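# Place the small carton on the taped raised block

## Task

Set the small carton down on the raised block so that no part of it extends beyond the blue tape outline. It must stay there on its own, without the robot holding it. Leave the large carton where it started, since disturbing it lowers the result. Finish by releasing the carton and moving the tool away.

## Robot and tools

Robot: one six-joint arm (shoulder pan, shoulder lift, elbow, wrist 1, wrist 2, wrist 3; this is also the order of every per-joint list) carrying a vacuum tool. The base may sit slightly tilted on its mount, and a block or post beneath it is treated as arm by the clearance check. Joint ranges are in radians; the elbow runs only 0.000 to 3.142 and cannot fully straighten.

Frame: the scene frame has its origin on the table surface right under the base, +z upward, and +y to the left for someone facing +x. Positions are in metres; orientations are quaternions written w first (qw, qx, qy, qz).

Tool: the reference point is the cup point, the centre of the four cup rims at rest. The cups point along the cup point's +z. In the cup point's own axes, cups lie at x = -35 and +35 mm; the two at y = -70 mm belong to channel a, the two at y = +70 mm to channel b. Each cup is 36 mm wide; the tool body reaches 148 mm to either side along its y axis. To grip, switch a channel on and push both of its cups flat onto a smooth face so each rim seals fully; edges, holes or seams under a cup leak. A channel with an unsealed cup steals the shared pump's flow, killing the other channel. Under vacuum the cups shrink, so a held part rides up to about 12 mm nearer the tool. To release: rest the part on its support, set both channels off, then lift at least 15 mm. A cup sealed on the table pins the tool; switch that channel off.

execute_actions(actions): actions is a list of up to 15 actions, run one after another. Each action is a list of 1 to 15 rows; each row is one control step of 1/30 s, and if fewer than 15 rows are given the final one repeats until 15 steps (0.5 s) have passed. A row holds 9 numbers: x, y, z, qw, qx, qy, qz, suction_a, suction_b. The first seven are an absolute target pose for the cup point in the scene frame (metres, unit quaternion). suction_a and suction_b range -1 to 1: 1 means full vacuum (about 75 kPa below ambient), fractions ask for partial vacuum, and 0.01 or less means off; each channel keeps its last value. Repeat the desired quaternion in every row rather than copying a drifted reported one. Only when stiffness setting is allowed, a row may carry 6 extra numbers (0 to 1), one gain scale per joint in the order above, kept until changed. An action is rejected if any target lies more than 0.6 m from the cup point along any of its current axes; a malformed action, or a first action failing that test, rejects the entire call with no motion. Each step the command is clipped to within 100 mm and 16 degrees of the measured pose, position taking priority, so far targets need several actions. An empty list simply returns state and images.

move(target, speed, stop_force, blocking): target is one row as above (absolute pose plus tool values, tool values applied at the start). The cup point travels a straight line there, taking 0.5 to 10 s (cut off at 10 s). speed is in m/s, 0.002 to 0.5, default 0.25; rotation is capped at twice that in rad/s. It does not avoid obstacles and can overshoot speed near full reach. stop_force (13 to 80 N, optional, unusable in the first 0.2 s and with blocking=false) halts the path when push against the motion, measured along the line to target in the starting tool axes, rises by that amount for two steps; the tool then backs to its pose two steps earlier. Pressing can briefly exceed it, so approach contacts very slowly; omit it when leaving a surface. blocking=false returns after 0.5 s; check with wait(0), and call wait or stop before sending further motion.

wait(seconds): 0 to 10, lets time pass holding the last command. stop(): brakes a running move. zoom_image(camera, region): camera is cam_head_left, cam_head_right or cam_wrist (each 672x504); region is [x0, y0, x1, y1] pixels from the top-left, at most 504 by 504. finished_scene(scene): pass the current scene number once the carton rests correctly; this is final.

Results: a state line with cup point position, quaternion and velocities; Hand target (the pose currently being driven toward); joint positions and torques (offset and noisy); Wrist force and Wrist torque [x y z] in tool axes, noisy, offset up to about 5.5 N, saturating near 100 N; suction_measured_a/b and part_present_a/b (1 at reading 0.54, back to 0 below 0.49; a sealed airtight grip settles at most 0.17 under command, 0.27 with both on). A move: line reports the ending (done, off_target, moving, held, fault, contact) and limits such as paced or held. pose unreachable means the clearance check altered the command. Camera calibrations are given per camera; the printed position can be off at long reach.

Avoid: the arm is stiff, so targets even slightly into a hard surface can trigger a fault; 150 N on any part or exceeding joint load limits (306, 306, 139, 50.2, 50.2, 50.2 N m) halts the arm for 10 s. Motors warn at 70 °C and brake at 85 °C; do not hold loads needlessly. Never drop, slam or knock anything off the table, and steer clear of the large carton. Loose objects may get nudged occasionally.

Each tool is called in YAML: its name, and indented under it one key for each argument.

## Session

execute_actions:
  actions: []

Scene clock: 0.00 s.
end_effector_position=(+0.6303, -0.0211, +0.4757) suction_measured_a=0.00 part_present_a=0 suction_measured_b=0.00 part_present_b=0 end_effector_quat_wxyz=(-0.002, +0.718, +0.696, +0.002) end_effector_velocity=(-0.000, +0.000, -0.000) end_effector_angular_velocity=(+0.001, +0.000, -0.000)
Joint positions: [-0.281 -1.704  1.855 -1.726 -1.572 -1.85 ]
Joint velocities: [ 0.    -0.     0.001 -0.     0.001  0.   ]
Joint torques (N m, as the arm reports them, + toward a larger angle): no reading
Wrist force (N, on the end effector, along its own x y z axes, offset not removed): no reading
Wrist torque (N m, same axes, about the end effector's origin, offset not removed): no reading
Hand target: +0.630, -0.021, +0.476; -0.002, +0.718, +0.696, +0.002
Joint stiffness scale: [1. 1. 1. 1. 1. 1.]

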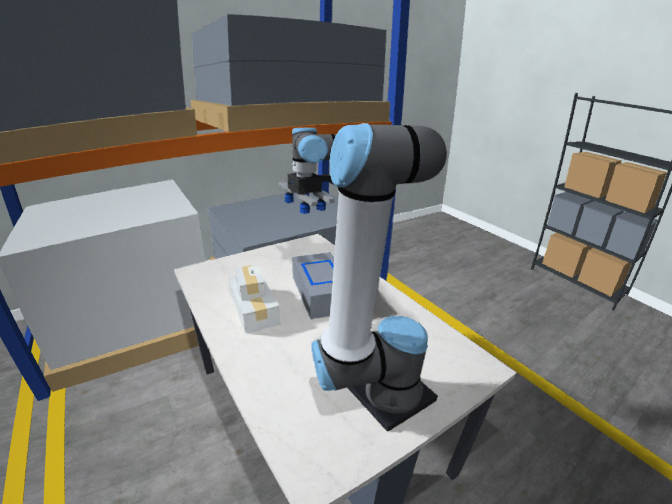

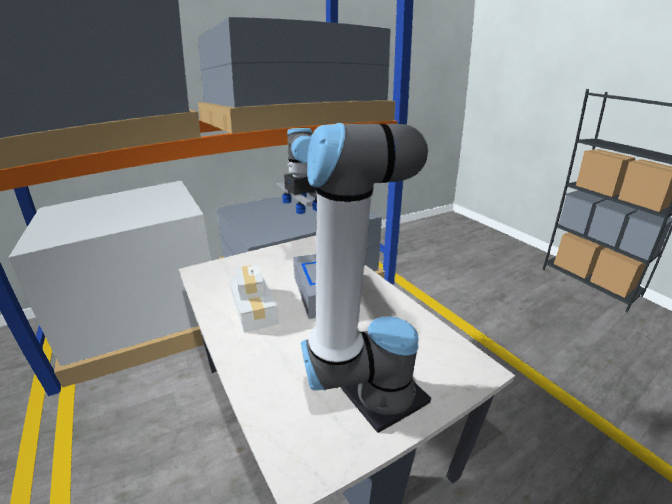

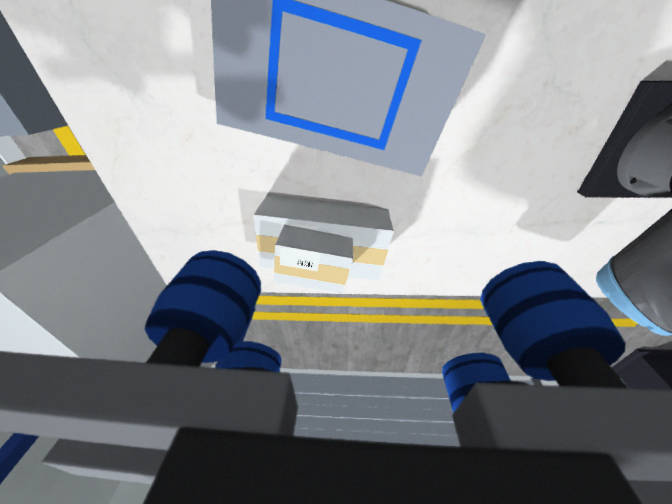

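zoom_image:
  camera: "cam_wrist"
  region: [180, 0, 520, 300]

zoom_image:
  camera: "cam_head_left"
  region: [200, 230, 360, 350]

Region (180, 0, 520, 300) of cam_wrist's 672x504 image, scaled by 1.482, with more detail than that image has; it fills the top 445 rows of this view, and the rest is white.

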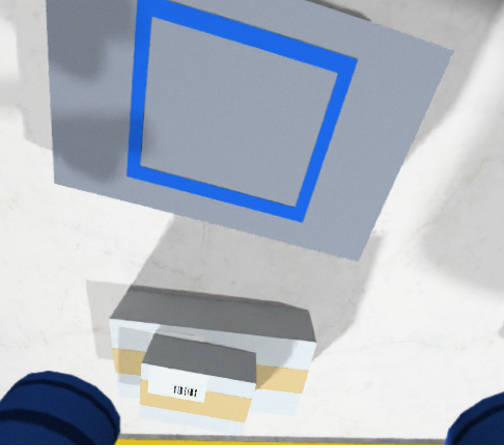

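Region (200, 230, 360, 350) of cam_head_left's 672x504 image, scaled by 3.150, with more detail than that image has; it fills the top 378 rows of this view, and the rest is white.

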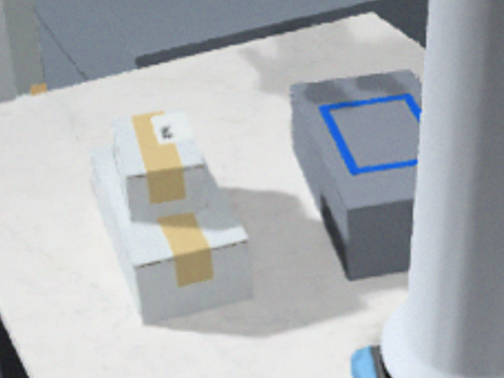

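move:
  target: [0.69, 0.13, 0.42, 0, 0.9962, -0.0872, 0, 0, 0]
  speed: 0.4

Scene clock: 4.33 s.
end_effector_position=(+0.6884, +0.1286, +0.4179) suction_measured_a=0.00 part_present_a=0 suction_measured_b=0.00 part_present_b=0 end_effector_quat_wxyz=(-0.001, +0.996, -0.087, -0.002) end_effector_velocity=(+0.000, -0.001, +0.000) end_effector_angular_velocity=(-0.002, -0.000, -0.012)
Joint positions: [-0.034 -1.56   1.825 -1.835 -1.575  0.114]
Joint velocities: [ 0.    -0.    -0.     0.    -0.002  0.012]
Joint torques (N m, as the arm reports them, + toward a larger angle): [  5.55 -55.24 -58.58  -6.36  -0.08   0.46]
Wrist force (N, on the end effector, along its own x y z axes, offset not removed): [0.9 0.0 -0.9]
Wrist torque (N m, same axes, about the end effector's origin, offset not removed): [-0.08 -0.28 0.64]
Hand target: +0.690, +0.130, +0.420; -0.000, +0.996, -0.087, +0.000
Off the commanded pose: 0.003 m, 0 deg.
Joint stiffness scale: [1. 1. 1. 1. 1. 1.]
move: done
camera_calibration (this result's frames):
cam_wrist: T_world_to_cam=[[0.16759, 0.984354, -0.0544091, -0.208226], [0.79493, -0.102285, 0.598017, -0.744845], [0.583095, -0.143473, -0.799635, 0.0846054], [0, 0, 0, 1]] pos_world=[0.577663, 0.14092, 0.501754]

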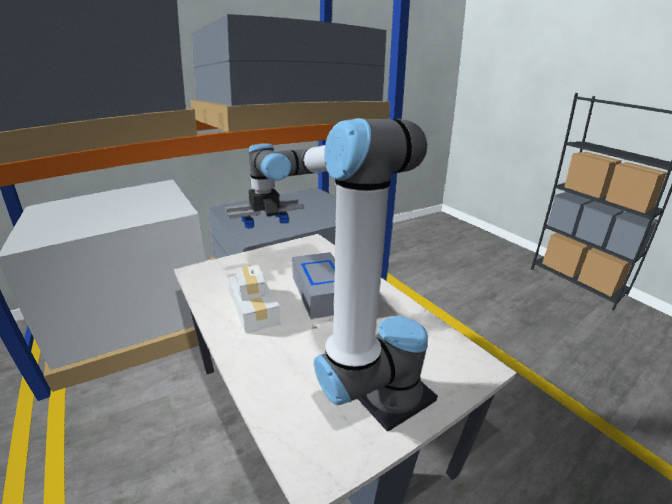

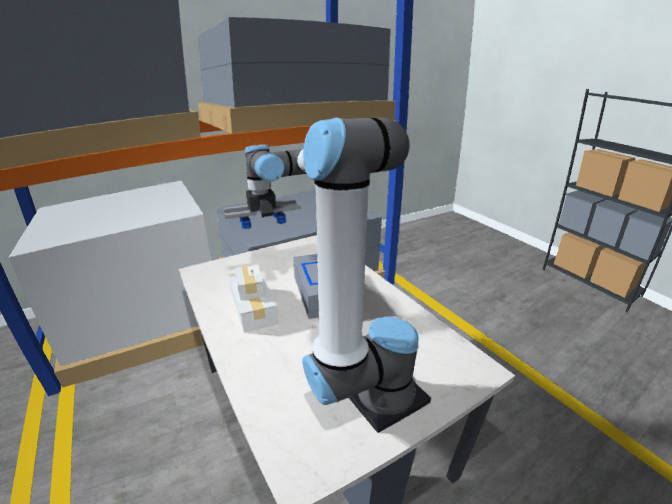

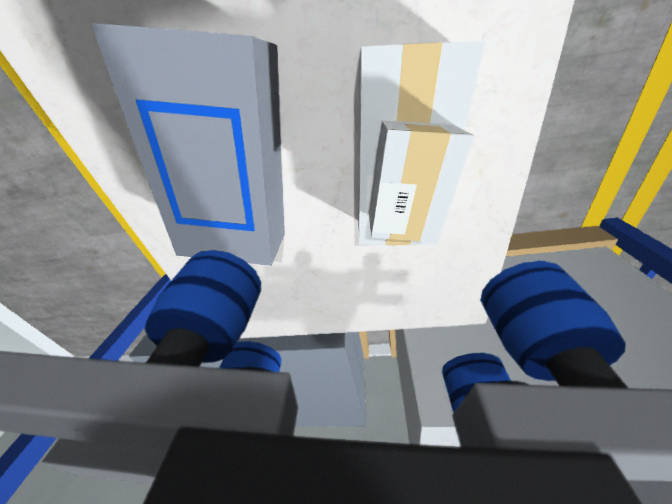

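zoom_image:
  camera: "cam_wrist"
  region: [330, 20, 510, 270]

zoom_image:
  camera: "cam_wrist"
  region: [80, 10, 310, 280]

Region (330, 20, 510, 270) of cam_wrist's 672x504 image, scaled by 2.016, with more detail than that image has; it fills the left 363 columns of this view, and the rest is white.

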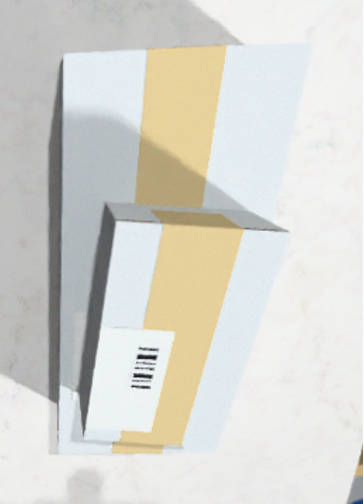

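Region (80, 10, 310, 280) of cam_wrist's 672x504 image, scaled by 1.867, with more detail than that image has; it fills the left 429 columns of this view, and the rest is white.

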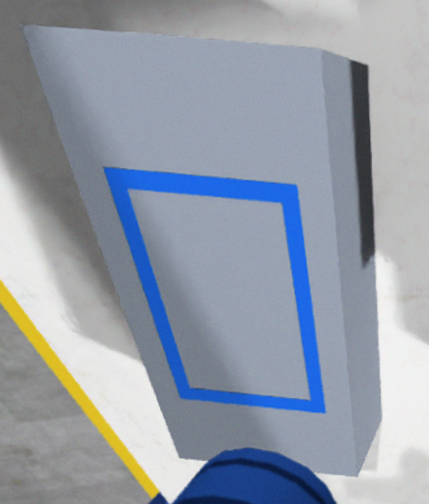

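move:
  target: [0.711, 0.142, 0.225, 0, 0.9945, -0.1045, 0, 0, 0]
  speed: 0.3

Scene clock: 7.83 s.
end_effector_position=(+0.7112, +0.1403, +0.2241) suction_measured_a=0.00 part_present_a=0 suction_measured_b=0.00 part_present_b=0 end_effector_quat_wxyz=(-0.000, +0.994, -0.105, -0.001) end_effector_velocity=(+0.000, -0.000, +0.000) end_effector_angular_velocity=(-0.001, -0.002, +0.000)
Joint positions: [-0.017 -1.376  1.996 -2.192 -1.576  0.167]
Joint velocities: [ 0.    -0.     0.    -0.003 -0.001 -0.   ]
Joint torques (N m, as the arm reports them, + toward a larger angle): [  4.22 -68.05 -47.68  -7.12  -0.78   0.33]
Wrist force (N, on the end effector, along its own x y z axes, offset not removed): [-4.7 -3.2 1.1]
Wrist torque (N m, same axes, about the end effector's origin, offset not removed): [-0.42 0.63 0.49]
Hand target: +0.712, +0.142, +0.225; -0.000, +0.995, -0.105, +0.000
Off the commanded pose: 0.002 m, 0 deg.
Joint stiffness scale: [1. 1. 1. 1. 1. 1.]
move: done
camera_calibration (this result's frames):
cam_wrist: T_world_to_cam=[[0.203003, 0.977607, -0.0554447, -0.258118], [0.790022, -0.130071, 0.599121, -0.638707], [0.578493, -0.165426, -0.798736, -0.0758187], [0, 0, 0, 1]] pos_world=[0.600852, 0.156718, 0.307792]

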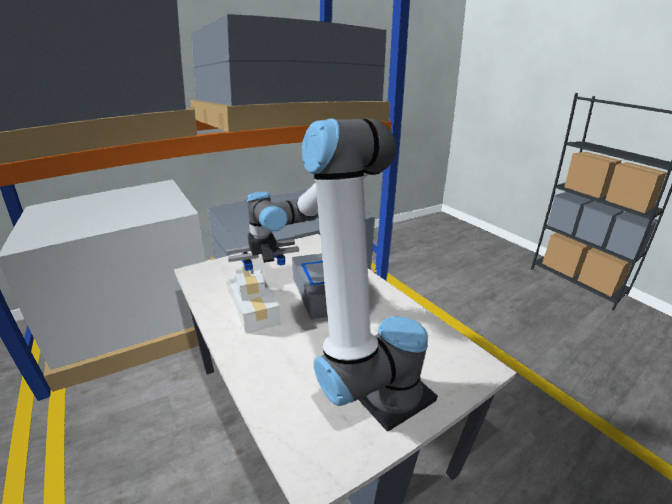

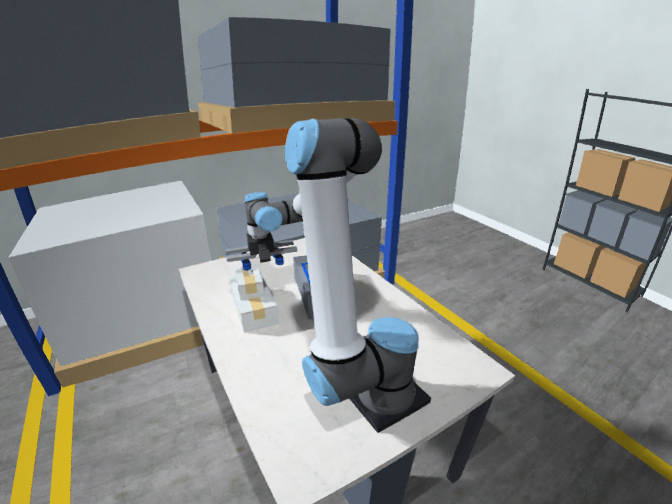

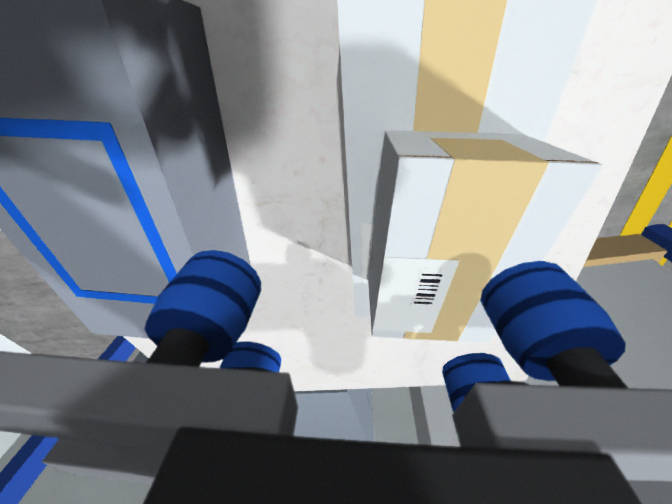

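move:
  target: [0.714, 0.1415, 0.188, 0, 0.9945, -0.1045, 0, 0, 0]
  speed: 0.1

move:
  target: [0.714, 0.1415, 0.165, 0, 0.9945, -0.1045, 0, 1, 0]
  speed: 0.01
  stop_force: 15

Scene clock: 9.27 s.
end_effector_position=(+0.7153, +0.1403, +0.1884) suction_measured_a=0.00 part_present_a=0 suction_measured_b=0.00 part_present_b=0 end_effector_quat_wxyz=(-0.000, +0.994, -0.105, -0.000) end_effector_velocity=(+0.003, -0.001, +0.002) end_effector_angular_velocity=(-0.002, -0.013, +0.001)
Joint positions: [-0.017 -1.332  2.018 -2.259 -1.576  0.167]
Joint velocities: [-0.    -0.001 -0.    -0.012 -0.001 -0.001]
Joint torques (N m, as the arm reports them, + toward a larger angle): [  4.58 -69.7  -42.19  -6.09  -0.55  -0.16]
Wrist force (N, on the end effector, along its own x y z axes, offset not removed): [-1.0 0.5 -2.5]
Wrist torque (N m, same axes, about the end effector's origin, offset not removed): [0.03 0.13 0.37]
Hand target: +0.714, +0.141, +0.188; -0.000, +0.995, -0.105, -0.000
Off the commanded pose: 0.002 m, 0 deg.
Joint stiffness scale: [1. 1. 1. 1. 1. 1.]
move: done
camera_calibration (this result's frames):
cam_wrist: T_world_to_cam=[[0.203156, 0.977585, -0.0552725, -0.261098], [0.788979, -0.130008, 0.600508, -0.620077], [0.579862, -0.165605, -0.797706, -0.107847], [0, 0, 0, 1]] pos_world=[0.604807, 0.156771, 0.271899]

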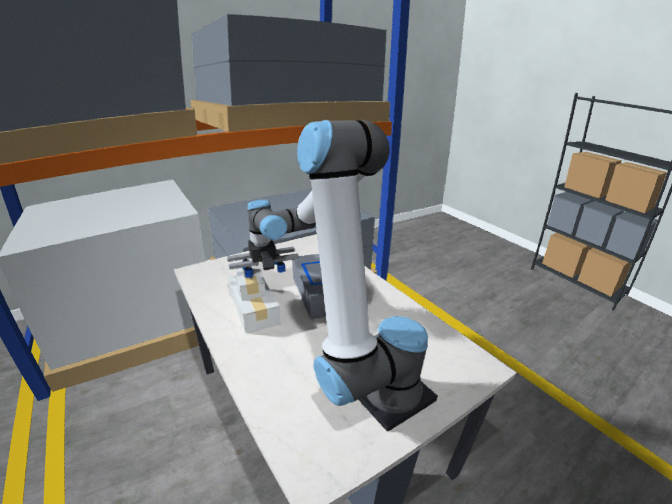

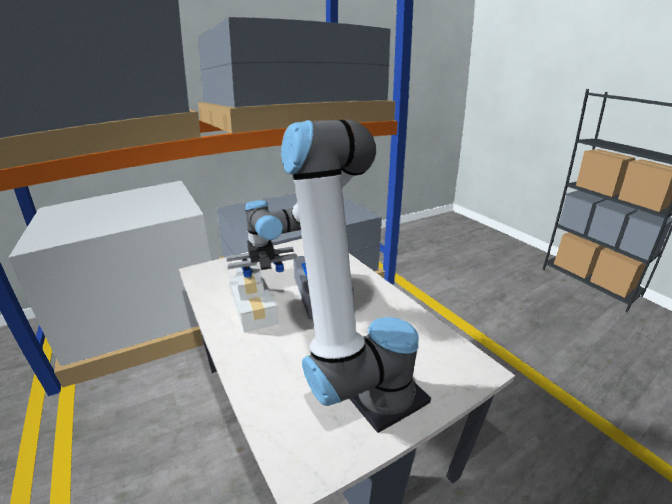

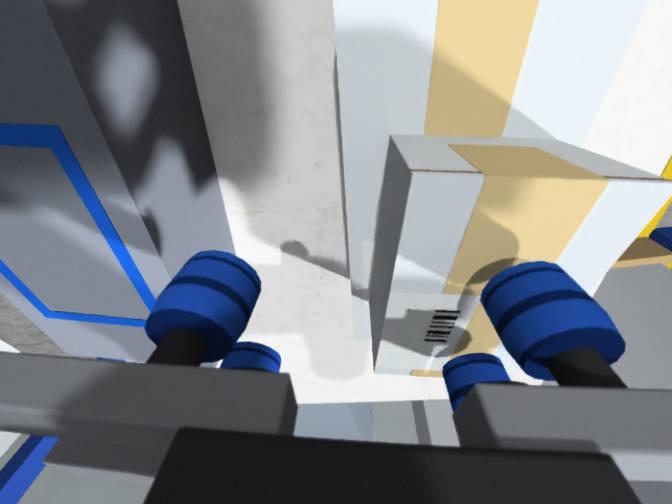

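Scene clock: 11.83 s.
end_effector_position=(+0.7167, +0.1402, +0.1687) suction_measured_a=0.93 part_present_a=1 suction_measured_b=0.00 part_present_b=0 end_effector_quat_wxyz=(-0.000, +0.994, -0.105, +0.002) end_effector_velocity=(+0.001, +0.000, -0.005) end_effector_angular_velocity=(+0.001, +0.002, -0.001)
Joint positions: [-0.016 -1.307  2.032 -2.303 -1.577  0.167]
Joint velocities: [-0.     0.008  0.    -0.006  0.     0.001]
Joint torques (N m, as the arm reports them, + toward a larger angle): [  2.33 -71.1  -42.03  -7.12   0.23  -0.31]
Wrist force (N, on the end effector, along its own x y z axes, offset not removed): [1.0 -0.4 6.8]
Wrist torque (N m, same axes, about the end effector's origin, offset not removed): [-0.35 0.15 0.49]
Hand target: +0.714, +0.141, +0.165; -0.000, +0.995, -0.105, -0.000
Off the commanded pose: 0.005 m, 0 deg.
Joint stiffness scale: [1. 1. 1. 1. 1. 1.]
move: off_target
camera_calibration (this result's frames):
cam_wrist: T_world_to_cam=[[0.203465, 0.977533, -0.0550486, -0.262657], [0.785734, -0.129482, 0.604861, -0.60784], [0.584144, -0.166322, -0.794426, -0.127968], [0, 0, 0, 1]] pos_world=[0.605794, 0.156768, 0.251538]

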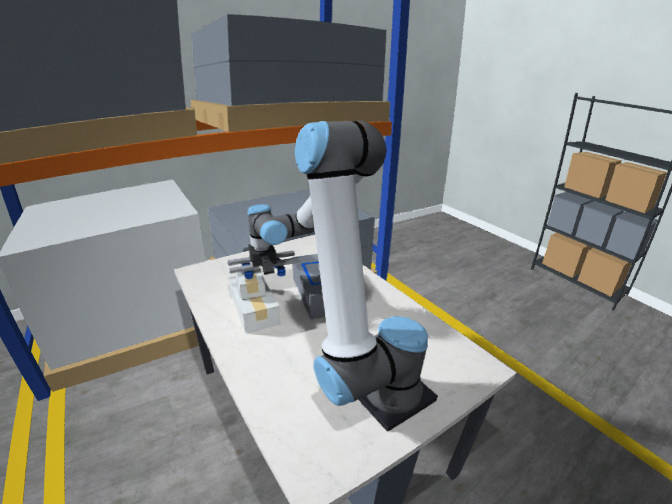

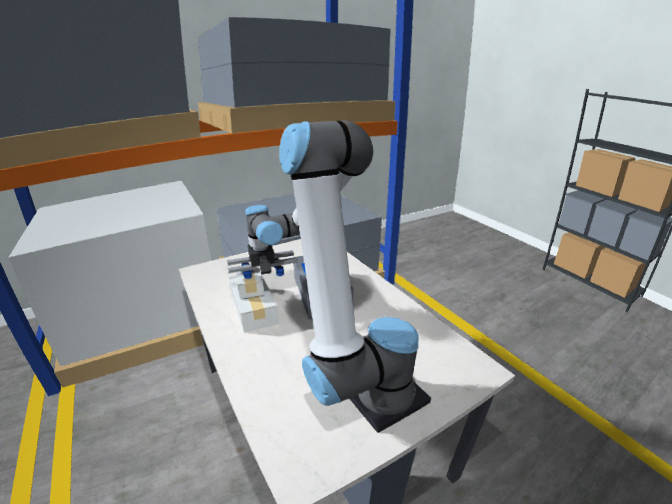

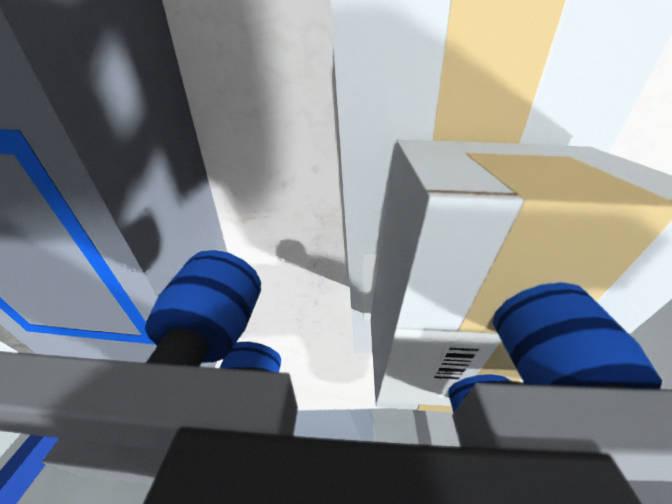

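move:
  target: [0.716, 0.141, 0.24, 0, 0.9945, -0.1045, 0, 1, 0]
  speed: 0.06

Scene clock: 13.57 s.
end_effector_position=(+0.7146, +0.1399, +0.2383) suction_measured_a=0.93 part_present_a=1 suction_measured_b=0.00 part_present_b=0 end_effector_quat_wxyz=(-0.000, +0.994, -0.105, -0.001) end_effector_velocity=(-0.002, -0.000, -0.001) end_effector_angular_velocity=(-0.001, +0.007, +0.000)
Joint positions: [-0.016 -1.386  1.978 -2.165 -1.577  0.167]
Joint velocities: [-0.     0.    -0.     0.007 -0.001 -0.   ]
Joint torques (N m, as the arm reports them, + toward a larger angle): [  3.9  -71.86 -55.07  -6.34   0.05  -0.08]
Wrist force (N, on the end effector, along its own x y z axes, offset not removed): [-1.2 -1.6 3.4]
Wrist torque (N m, same axes, about the end effector's origin, offset not removed): [-0.72 0.38 0.45]
Hand target: +0.716, +0.141, +0.240; -0.000, +0.995, -0.105, +0.000
Off the commanded pose: 0.002 m, 0 deg.
Joint stiffness scale: [1. 1. 1. 1. 1. 1.]
move: done
camera_calibration (this result's frames):
cam_wrist: T_world_to_cam=[[0.203083, 0.977557, -0.0560354, -0.257531], [0.789449, -0.129613, 0.599976, -0.649825], [0.579248, -0.166082, -0.798053, -0.0671753], [0, 0, 0, 1]] pos_world=[0.604215, 0.156369, 0.321839]

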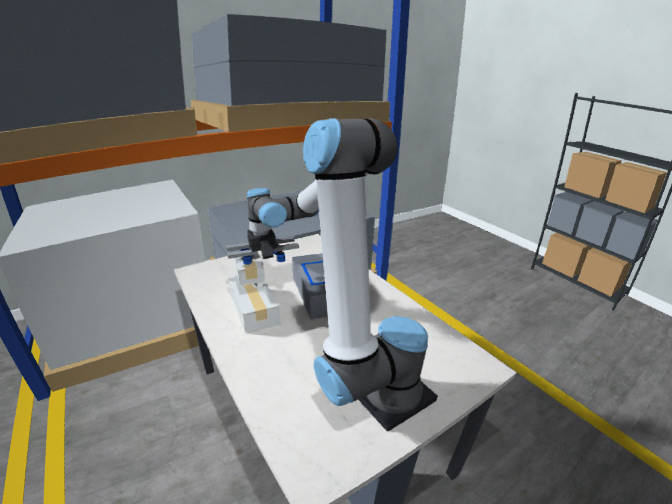

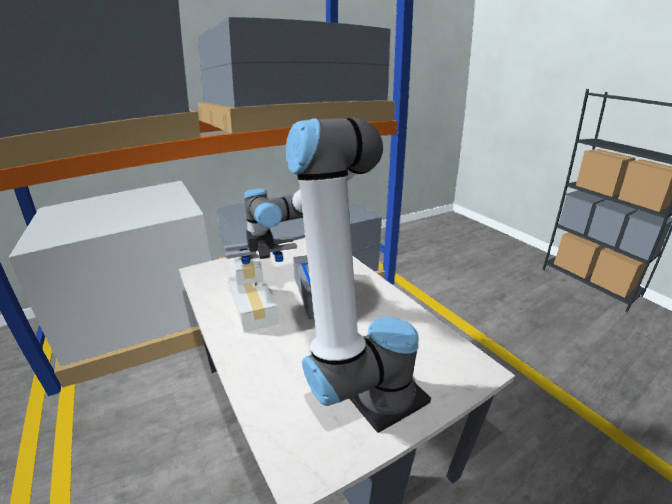

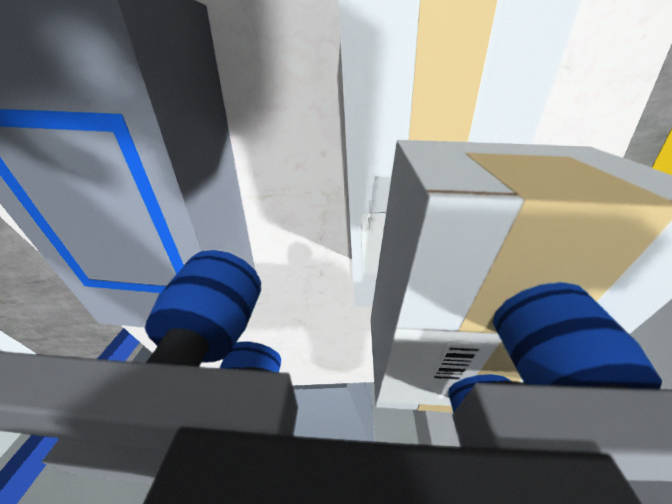

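zoom_image:
  camera: "cam_wrist"
  region: [0, 60, 300, 340]

Region (0, 60, 300, 340) of cam_wrist's 672x504 image, scaled by 1.680, with more detail than that image has; it fills the top 470 rows of this view, and the rest is white.

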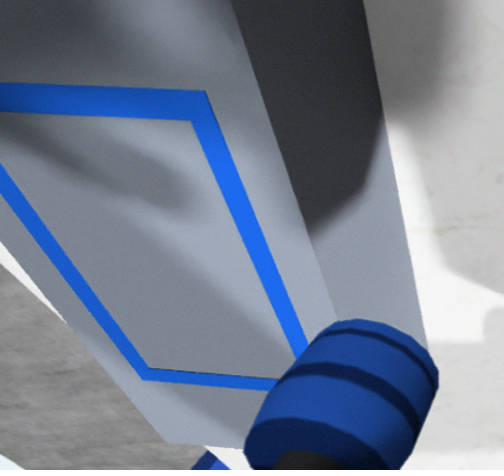

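move:
  target: [0.657, -0.181, 0.225, 0, 0.9914, -0.1305, 0, 1, 0]
  speed: 0.2

Scene clock: 16.37 s.
end_effector_position=(+0.6565, -0.1822, +0.2258) suction_measured_a=0.93 part_present_a=1 suction_measured_b=0.00 part_present_b=0 end_effector_quat_wxyz=(+0.001, +0.991, -0.132, -0.000) end_effector_velocity=(+0.000, +0.000, +0.000) end_effector_angular_velocity=(+0.000, -0.001, +0.012)
Joint positions: [-0.498 -1.449  2.078 -2.206 -1.577 -0.26 ]
Joint velocities: [ 0.    -0.    -0.     0.     0.001 -0.012]
Joint torques (N m, as the arm reports them, + toward a larger angle): [  1.81 -62.01 -48.72  -7.12   0.83  -0.48]
Wrist force (N, on the end effector, along its own x y z axes, offset not removed): [1.9 1.9 6.5]
Wrist torque (N m, same axes, about the end effector's origin, offset not removed): [-0.20 -0.15 0.23]
Hand target: +0.657, -0.181, +0.225; +0.001, +0.991, -0.131, -0.000
Off the commanded pose: 0.002 m, 0 deg.
Joint stiffness scale: [1. 1. 1. 1. 1. 1.]
move: done
camera_calibration (this result's frames):
cam_wrist: T_world_to_cam=[[0.255647, 0.965002, -0.0584421, 0.0321713], [0.780872, -0.170471, 0.600981, -0.640165], [0.569986, -0.199275, -0.797123, -0.0971363], [0, 0, 0, 1]] pos_world=[0.547029, -0.159532, 0.309178]

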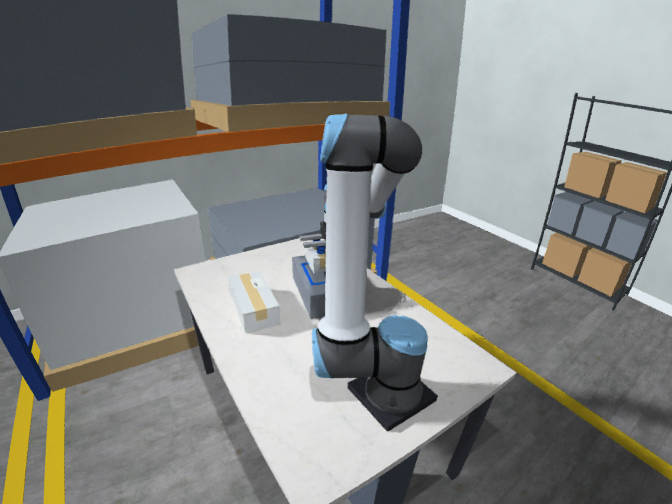

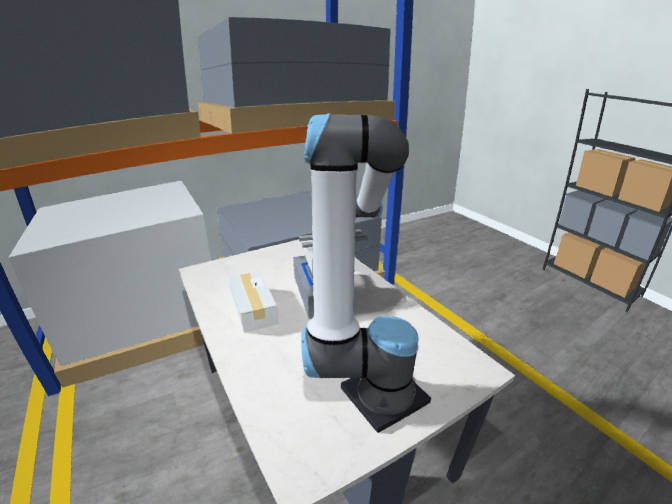

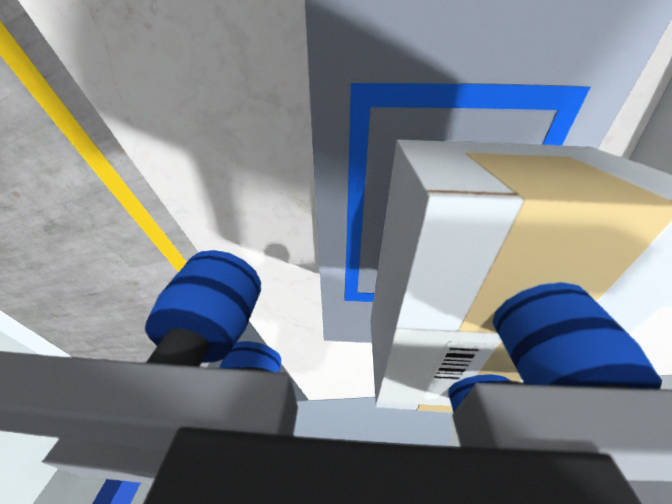

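move:
  target: [0.6555, -0.182, 0.195, 0, 0.9914, -0.1305, 0, 1, 0]
  speed: 0.06

move:
  target: [0.6555, -0.182, 0.172, 0, 0.9914, -0.1305, 0, 1, 0]
  speed: 0.008
  stop_force: 13

Scene clock: 17.83 s.
end_effector_position=(+0.6570, -0.1820, +0.1967) suction_measured_a=0.93 part_present_a=1 suction_measured_b=0.00 part_present_b=0 end_effector_quat_wxyz=(+0.001, +0.991, -0.130, +0.000) end_effector_velocity=(+0.002, -0.002, +0.001) end_effector_angular_velocity=(-0.006, -0.009, -0.001)
Joint positions: [-0.498 -1.415  2.102 -2.265 -1.576 -0.264]
Joint velocities: [-0.     0.     0.    -0.011 -0.001  0.001]
Joint torques (N m, as the arm reports them, + toward a larger angle): [ -0.08 -65.48 -45.6   -6.9    0.64  -0.71]
Wrist force (N, on the end effector, along its own x y z axes, offset not removed): [-2.0 -0.8 4.0]
Wrist torque (N m, same axes, about the end effector's origin, offset not removed): [-0.56 0.45 0.62]
Hand target: +0.656, -0.182, +0.195; +0.000, +0.991, -0.131, -0.000
Off the commanded pose: 0.002 m, 0 deg.
Joint stiffness scale: [1. 1. 1. 1. 1. 1.]
move: done
camera_calibration (this result's frames):
cam_wrist: T_world_to_cam=[[0.252194, 0.965966, -0.0575184, 0.0324132], [0.780628, -0.16796, 0.602005, -0.622671], [0.571855, -0.196722, -0.796418, -0.121459], [0, 0, 0, 1]] pos_world=[0.547357, -0.159788, 0.279983]

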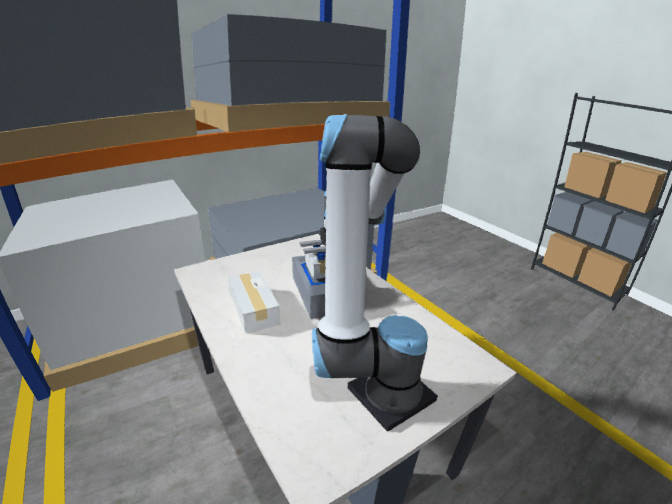

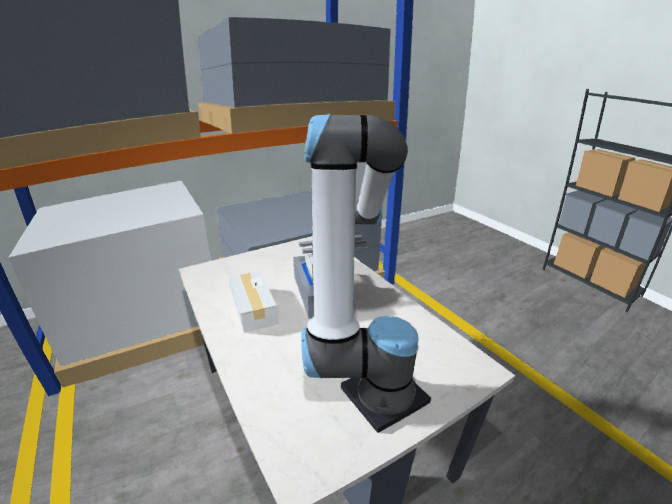

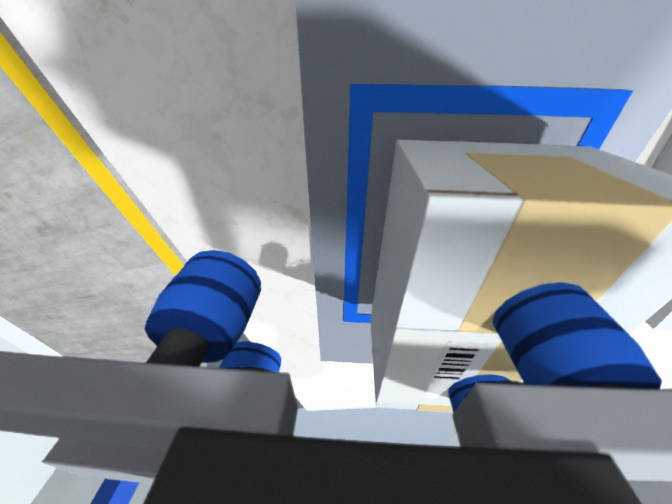

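Scene clock: 20.70 s.
end_effector_position=(+0.6589, -0.1829, +0.1843) suction_measured_a=0.93 part_present_a=1 suction_measured_b=0.00 part_present_b=0 end_effector_quat_wxyz=(+0.002, +0.991, -0.130, +0.004) end_effector_velocity=(-0.000, +0.000, +0.001) end_effector_angular_velocity=(+0.000, -0.000, -0.002)
Joint positions: [-0.498 -1.399  2.112 -2.3   -1.576 -0.264]
Joint velocities: [ 0.    -0.001 -0.     0.001  0.     0.002]
Joint torques (N m, as the arm reports them, + toward a larger angle): [  1.21 -60.51 -45.81  -6.65   0.39  -0.16]
Wrist force (N, on the end effector, along its own x y z axes, offset not removed): [-0.8 -3.3 -3.9]
Wrist torque (N m, same axes, about the end effector's origin, offset not removed): [-0.19 -1.18 0.12]
Hand target: +0.659, -0.183, +0.184; +0.002, +0.991, -0.130, +0.004
Off the commanded pose: 0.013 m, 1 deg.
Joint stiffness scale: [1. 1. 1. 1. 1. 1.]
move: contact
camera_calibration (this result's frames):
cam_wrist: T_world_to_cam=[[0.252208, 0.965852, -0.0593479, 0.0324227], [0.776232, -0.16531, 0.608388, -0.614661], [0.577801, -0.199508, -0.791418, -0.137928], [0, 0, 0, 1]] pos_world=[0.548638, -0.160443, 0.266718]

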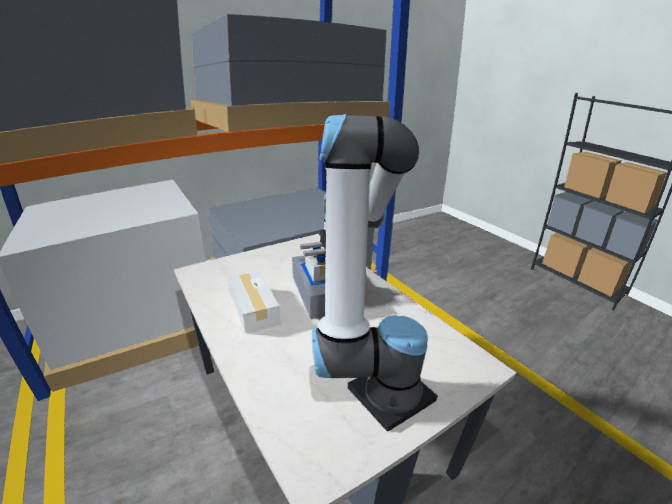

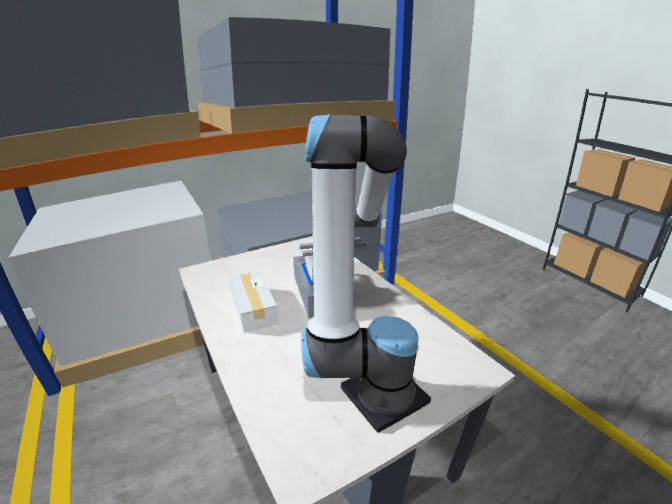

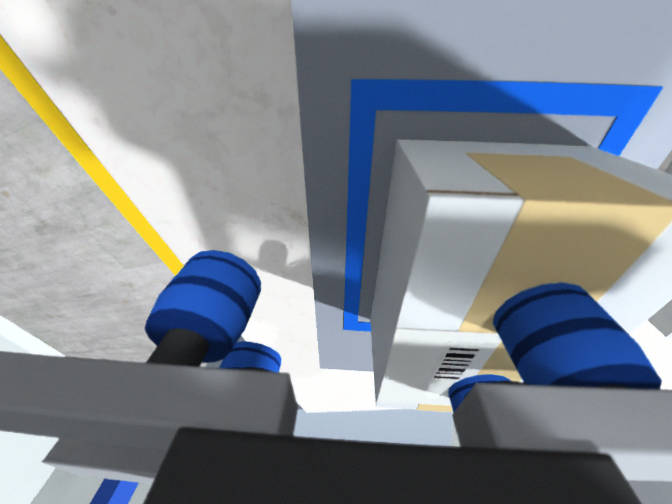

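execute_actions:
  actions:
    - [[0.659,-0.183,0.184,0.002,0.991,-0.130,0.004,0,0]]
    - [[0.659,-0.183,0.184,0.002,0.991,-0.130,0.004,0,0]]

move:
  target: [0.65, -0.183, 0.32, 0, 0.9914, -0.1305, 0, 0, 0]
  speed: 0.1

Scene clock: 22.00 s.
end_effector_position=(+0.6608, -0.1837, +0.1908) suction_measured_a=0.00 part_present_a=0 suction_measured_b=0.00 part_present_b=0 end_effector_quat_wxyz=(+0.004, +0.991, -0.130, +0.009) end_effector_velocity=(-0.000, -0.000, -0.000) end_effector_angular_velocity=(+0.001, +0.000, +0.001)
Joint positions: [-0.498 -1.406  2.109 -2.3   -1.575 -0.264]
Joint velocities: [-0.     0.001 -0.     0.     0.    -0.001]
Joint torques (N m, as the arm reports them, + toward a larger angle): [  1.59 -50.84 -41.    -5.65  -0.39  -0.23]
Wrist force (N, on the end effector, along its own x y z axes, offset not removed): [-6.0 -4.6 -14.7]
Wrist torque (N m, same axes, about the end effector's origin, offset not removed): [0.68 -0.21 -0.03]
Hand target: +0.659, -0.183, +0.184; +0.002, +0.991, -0.130, +0.004
Off the commanded pose: 0.007 m, 1 deg.
Joint stiffness scale: [1. 1. 1. 1. 1. 1.]
camera_calibration (this result's frames):
cam_wrist: T_world_to_cam=[[0.252795, 0.965597, -0.0609692, 0.0329878], [0.770519, -0.162811, 0.616273, -0.617475], [0.585145, -0.202769, -0.785169, -0.140736], [0, 0, 0, 1]] pos_world=[0.549788, -0.160922, 0.272043]

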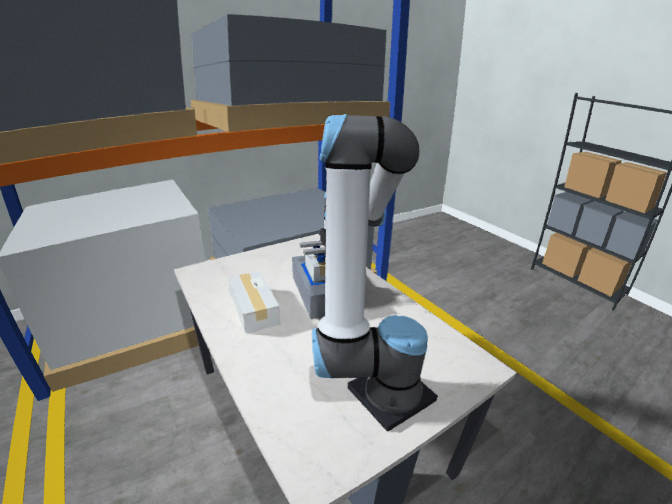

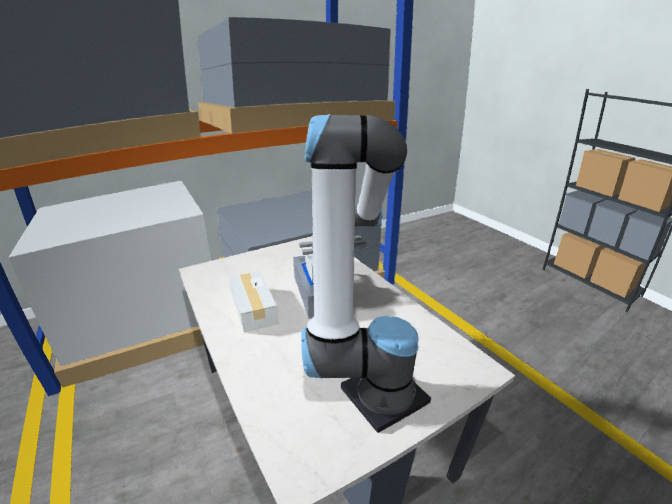

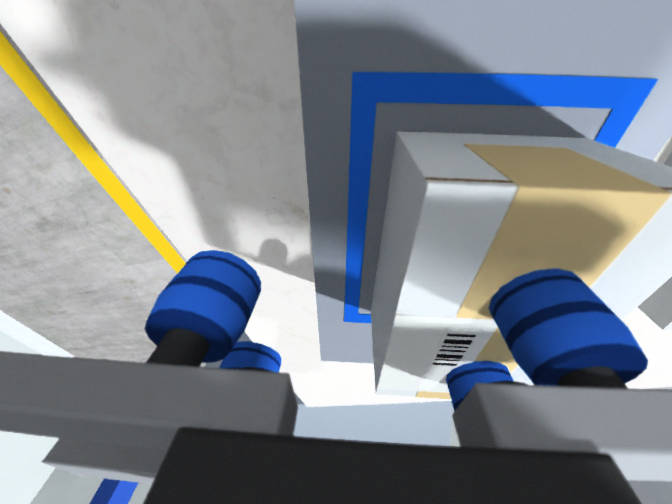

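Scene clock: 23.77 s.
end_effector_position=(+0.6494, -0.1802, +0.3190) suction_measured_a=0.00 part_present_a=0 suction_measured_b=0.00 part_present_b=0 end_effector_quat_wxyz=(-0.000, +0.992, -0.130, +0.000) end_effector_velocity=(-0.003, +0.000, -0.001) end_effector_angular_velocity=(+0.005, +0.010, -0.001)
Joint positions: [-0.501 -1.549  1.997 -2.024 -1.575 -0.269]
Joint velocities: [-0.001 -0.     0.     0.011 -0.001 -0.   ]
Joint torques (N m, as the arm reports them, + toward a larger angle): [ -4.   -52.05 -54.44  -5.64  -0.72  -0.51]
Wrist force (N, on the end effector, along its own x y z axes, offset not removed): [3.1 -1.8 0.0]
Wrist torque (N m, same axes, about the end effector's origin, offset not removed): [-0.24 -0.53 0.38]
Hand target: +0.650, -0.183, +0.320; +0.000, +0.991, -0.130, -0.000
Off the commanded pose: 0.003 m, 0 deg.
Joint stiffness scale: [1. 1. 1. 1. 1. 1.]
move: done
camera_calibration (this result's frames):
cam_wrist: T_world_to_cam=[[0.250699, 0.966461, -0.0557116, 0.0401123], [0.781059, -0.167935, 0.601452, -0.690211], [0.571924, -0.194297, -0.796964, -0.0188108], [0, 0, 0, 1]] pos_world=[0.539797, -0.158332, 0.402372]

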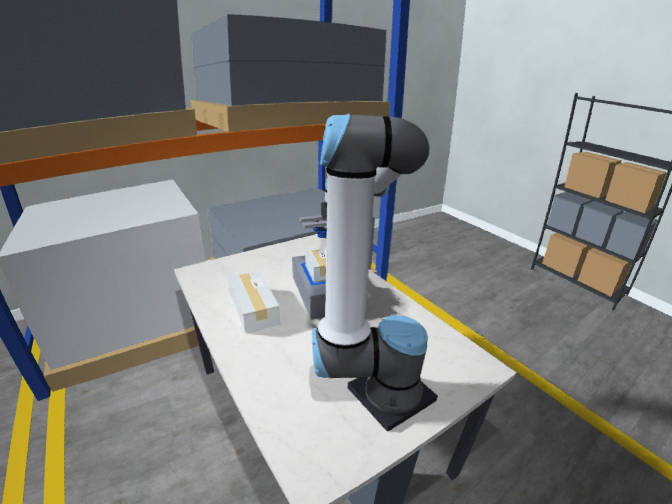

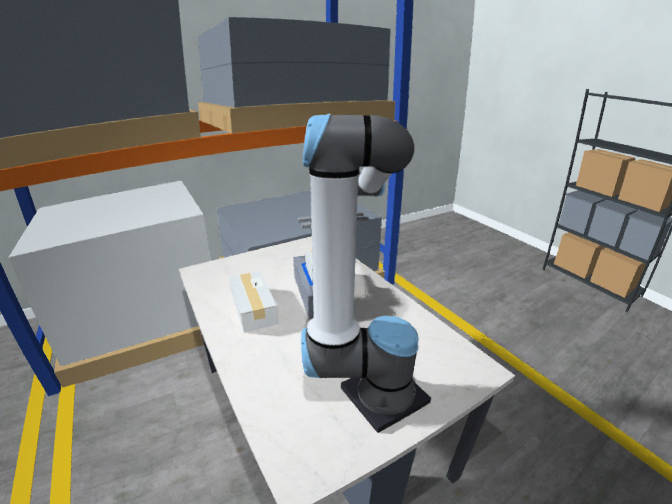

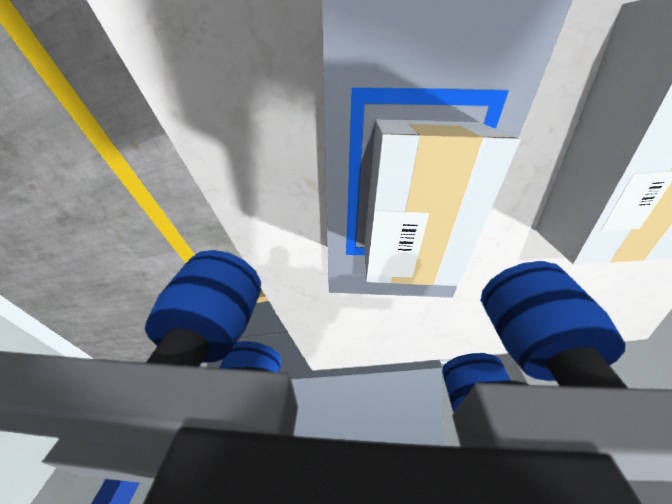

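finished_scene:
  scene: 1

The scene is finished: the task was done.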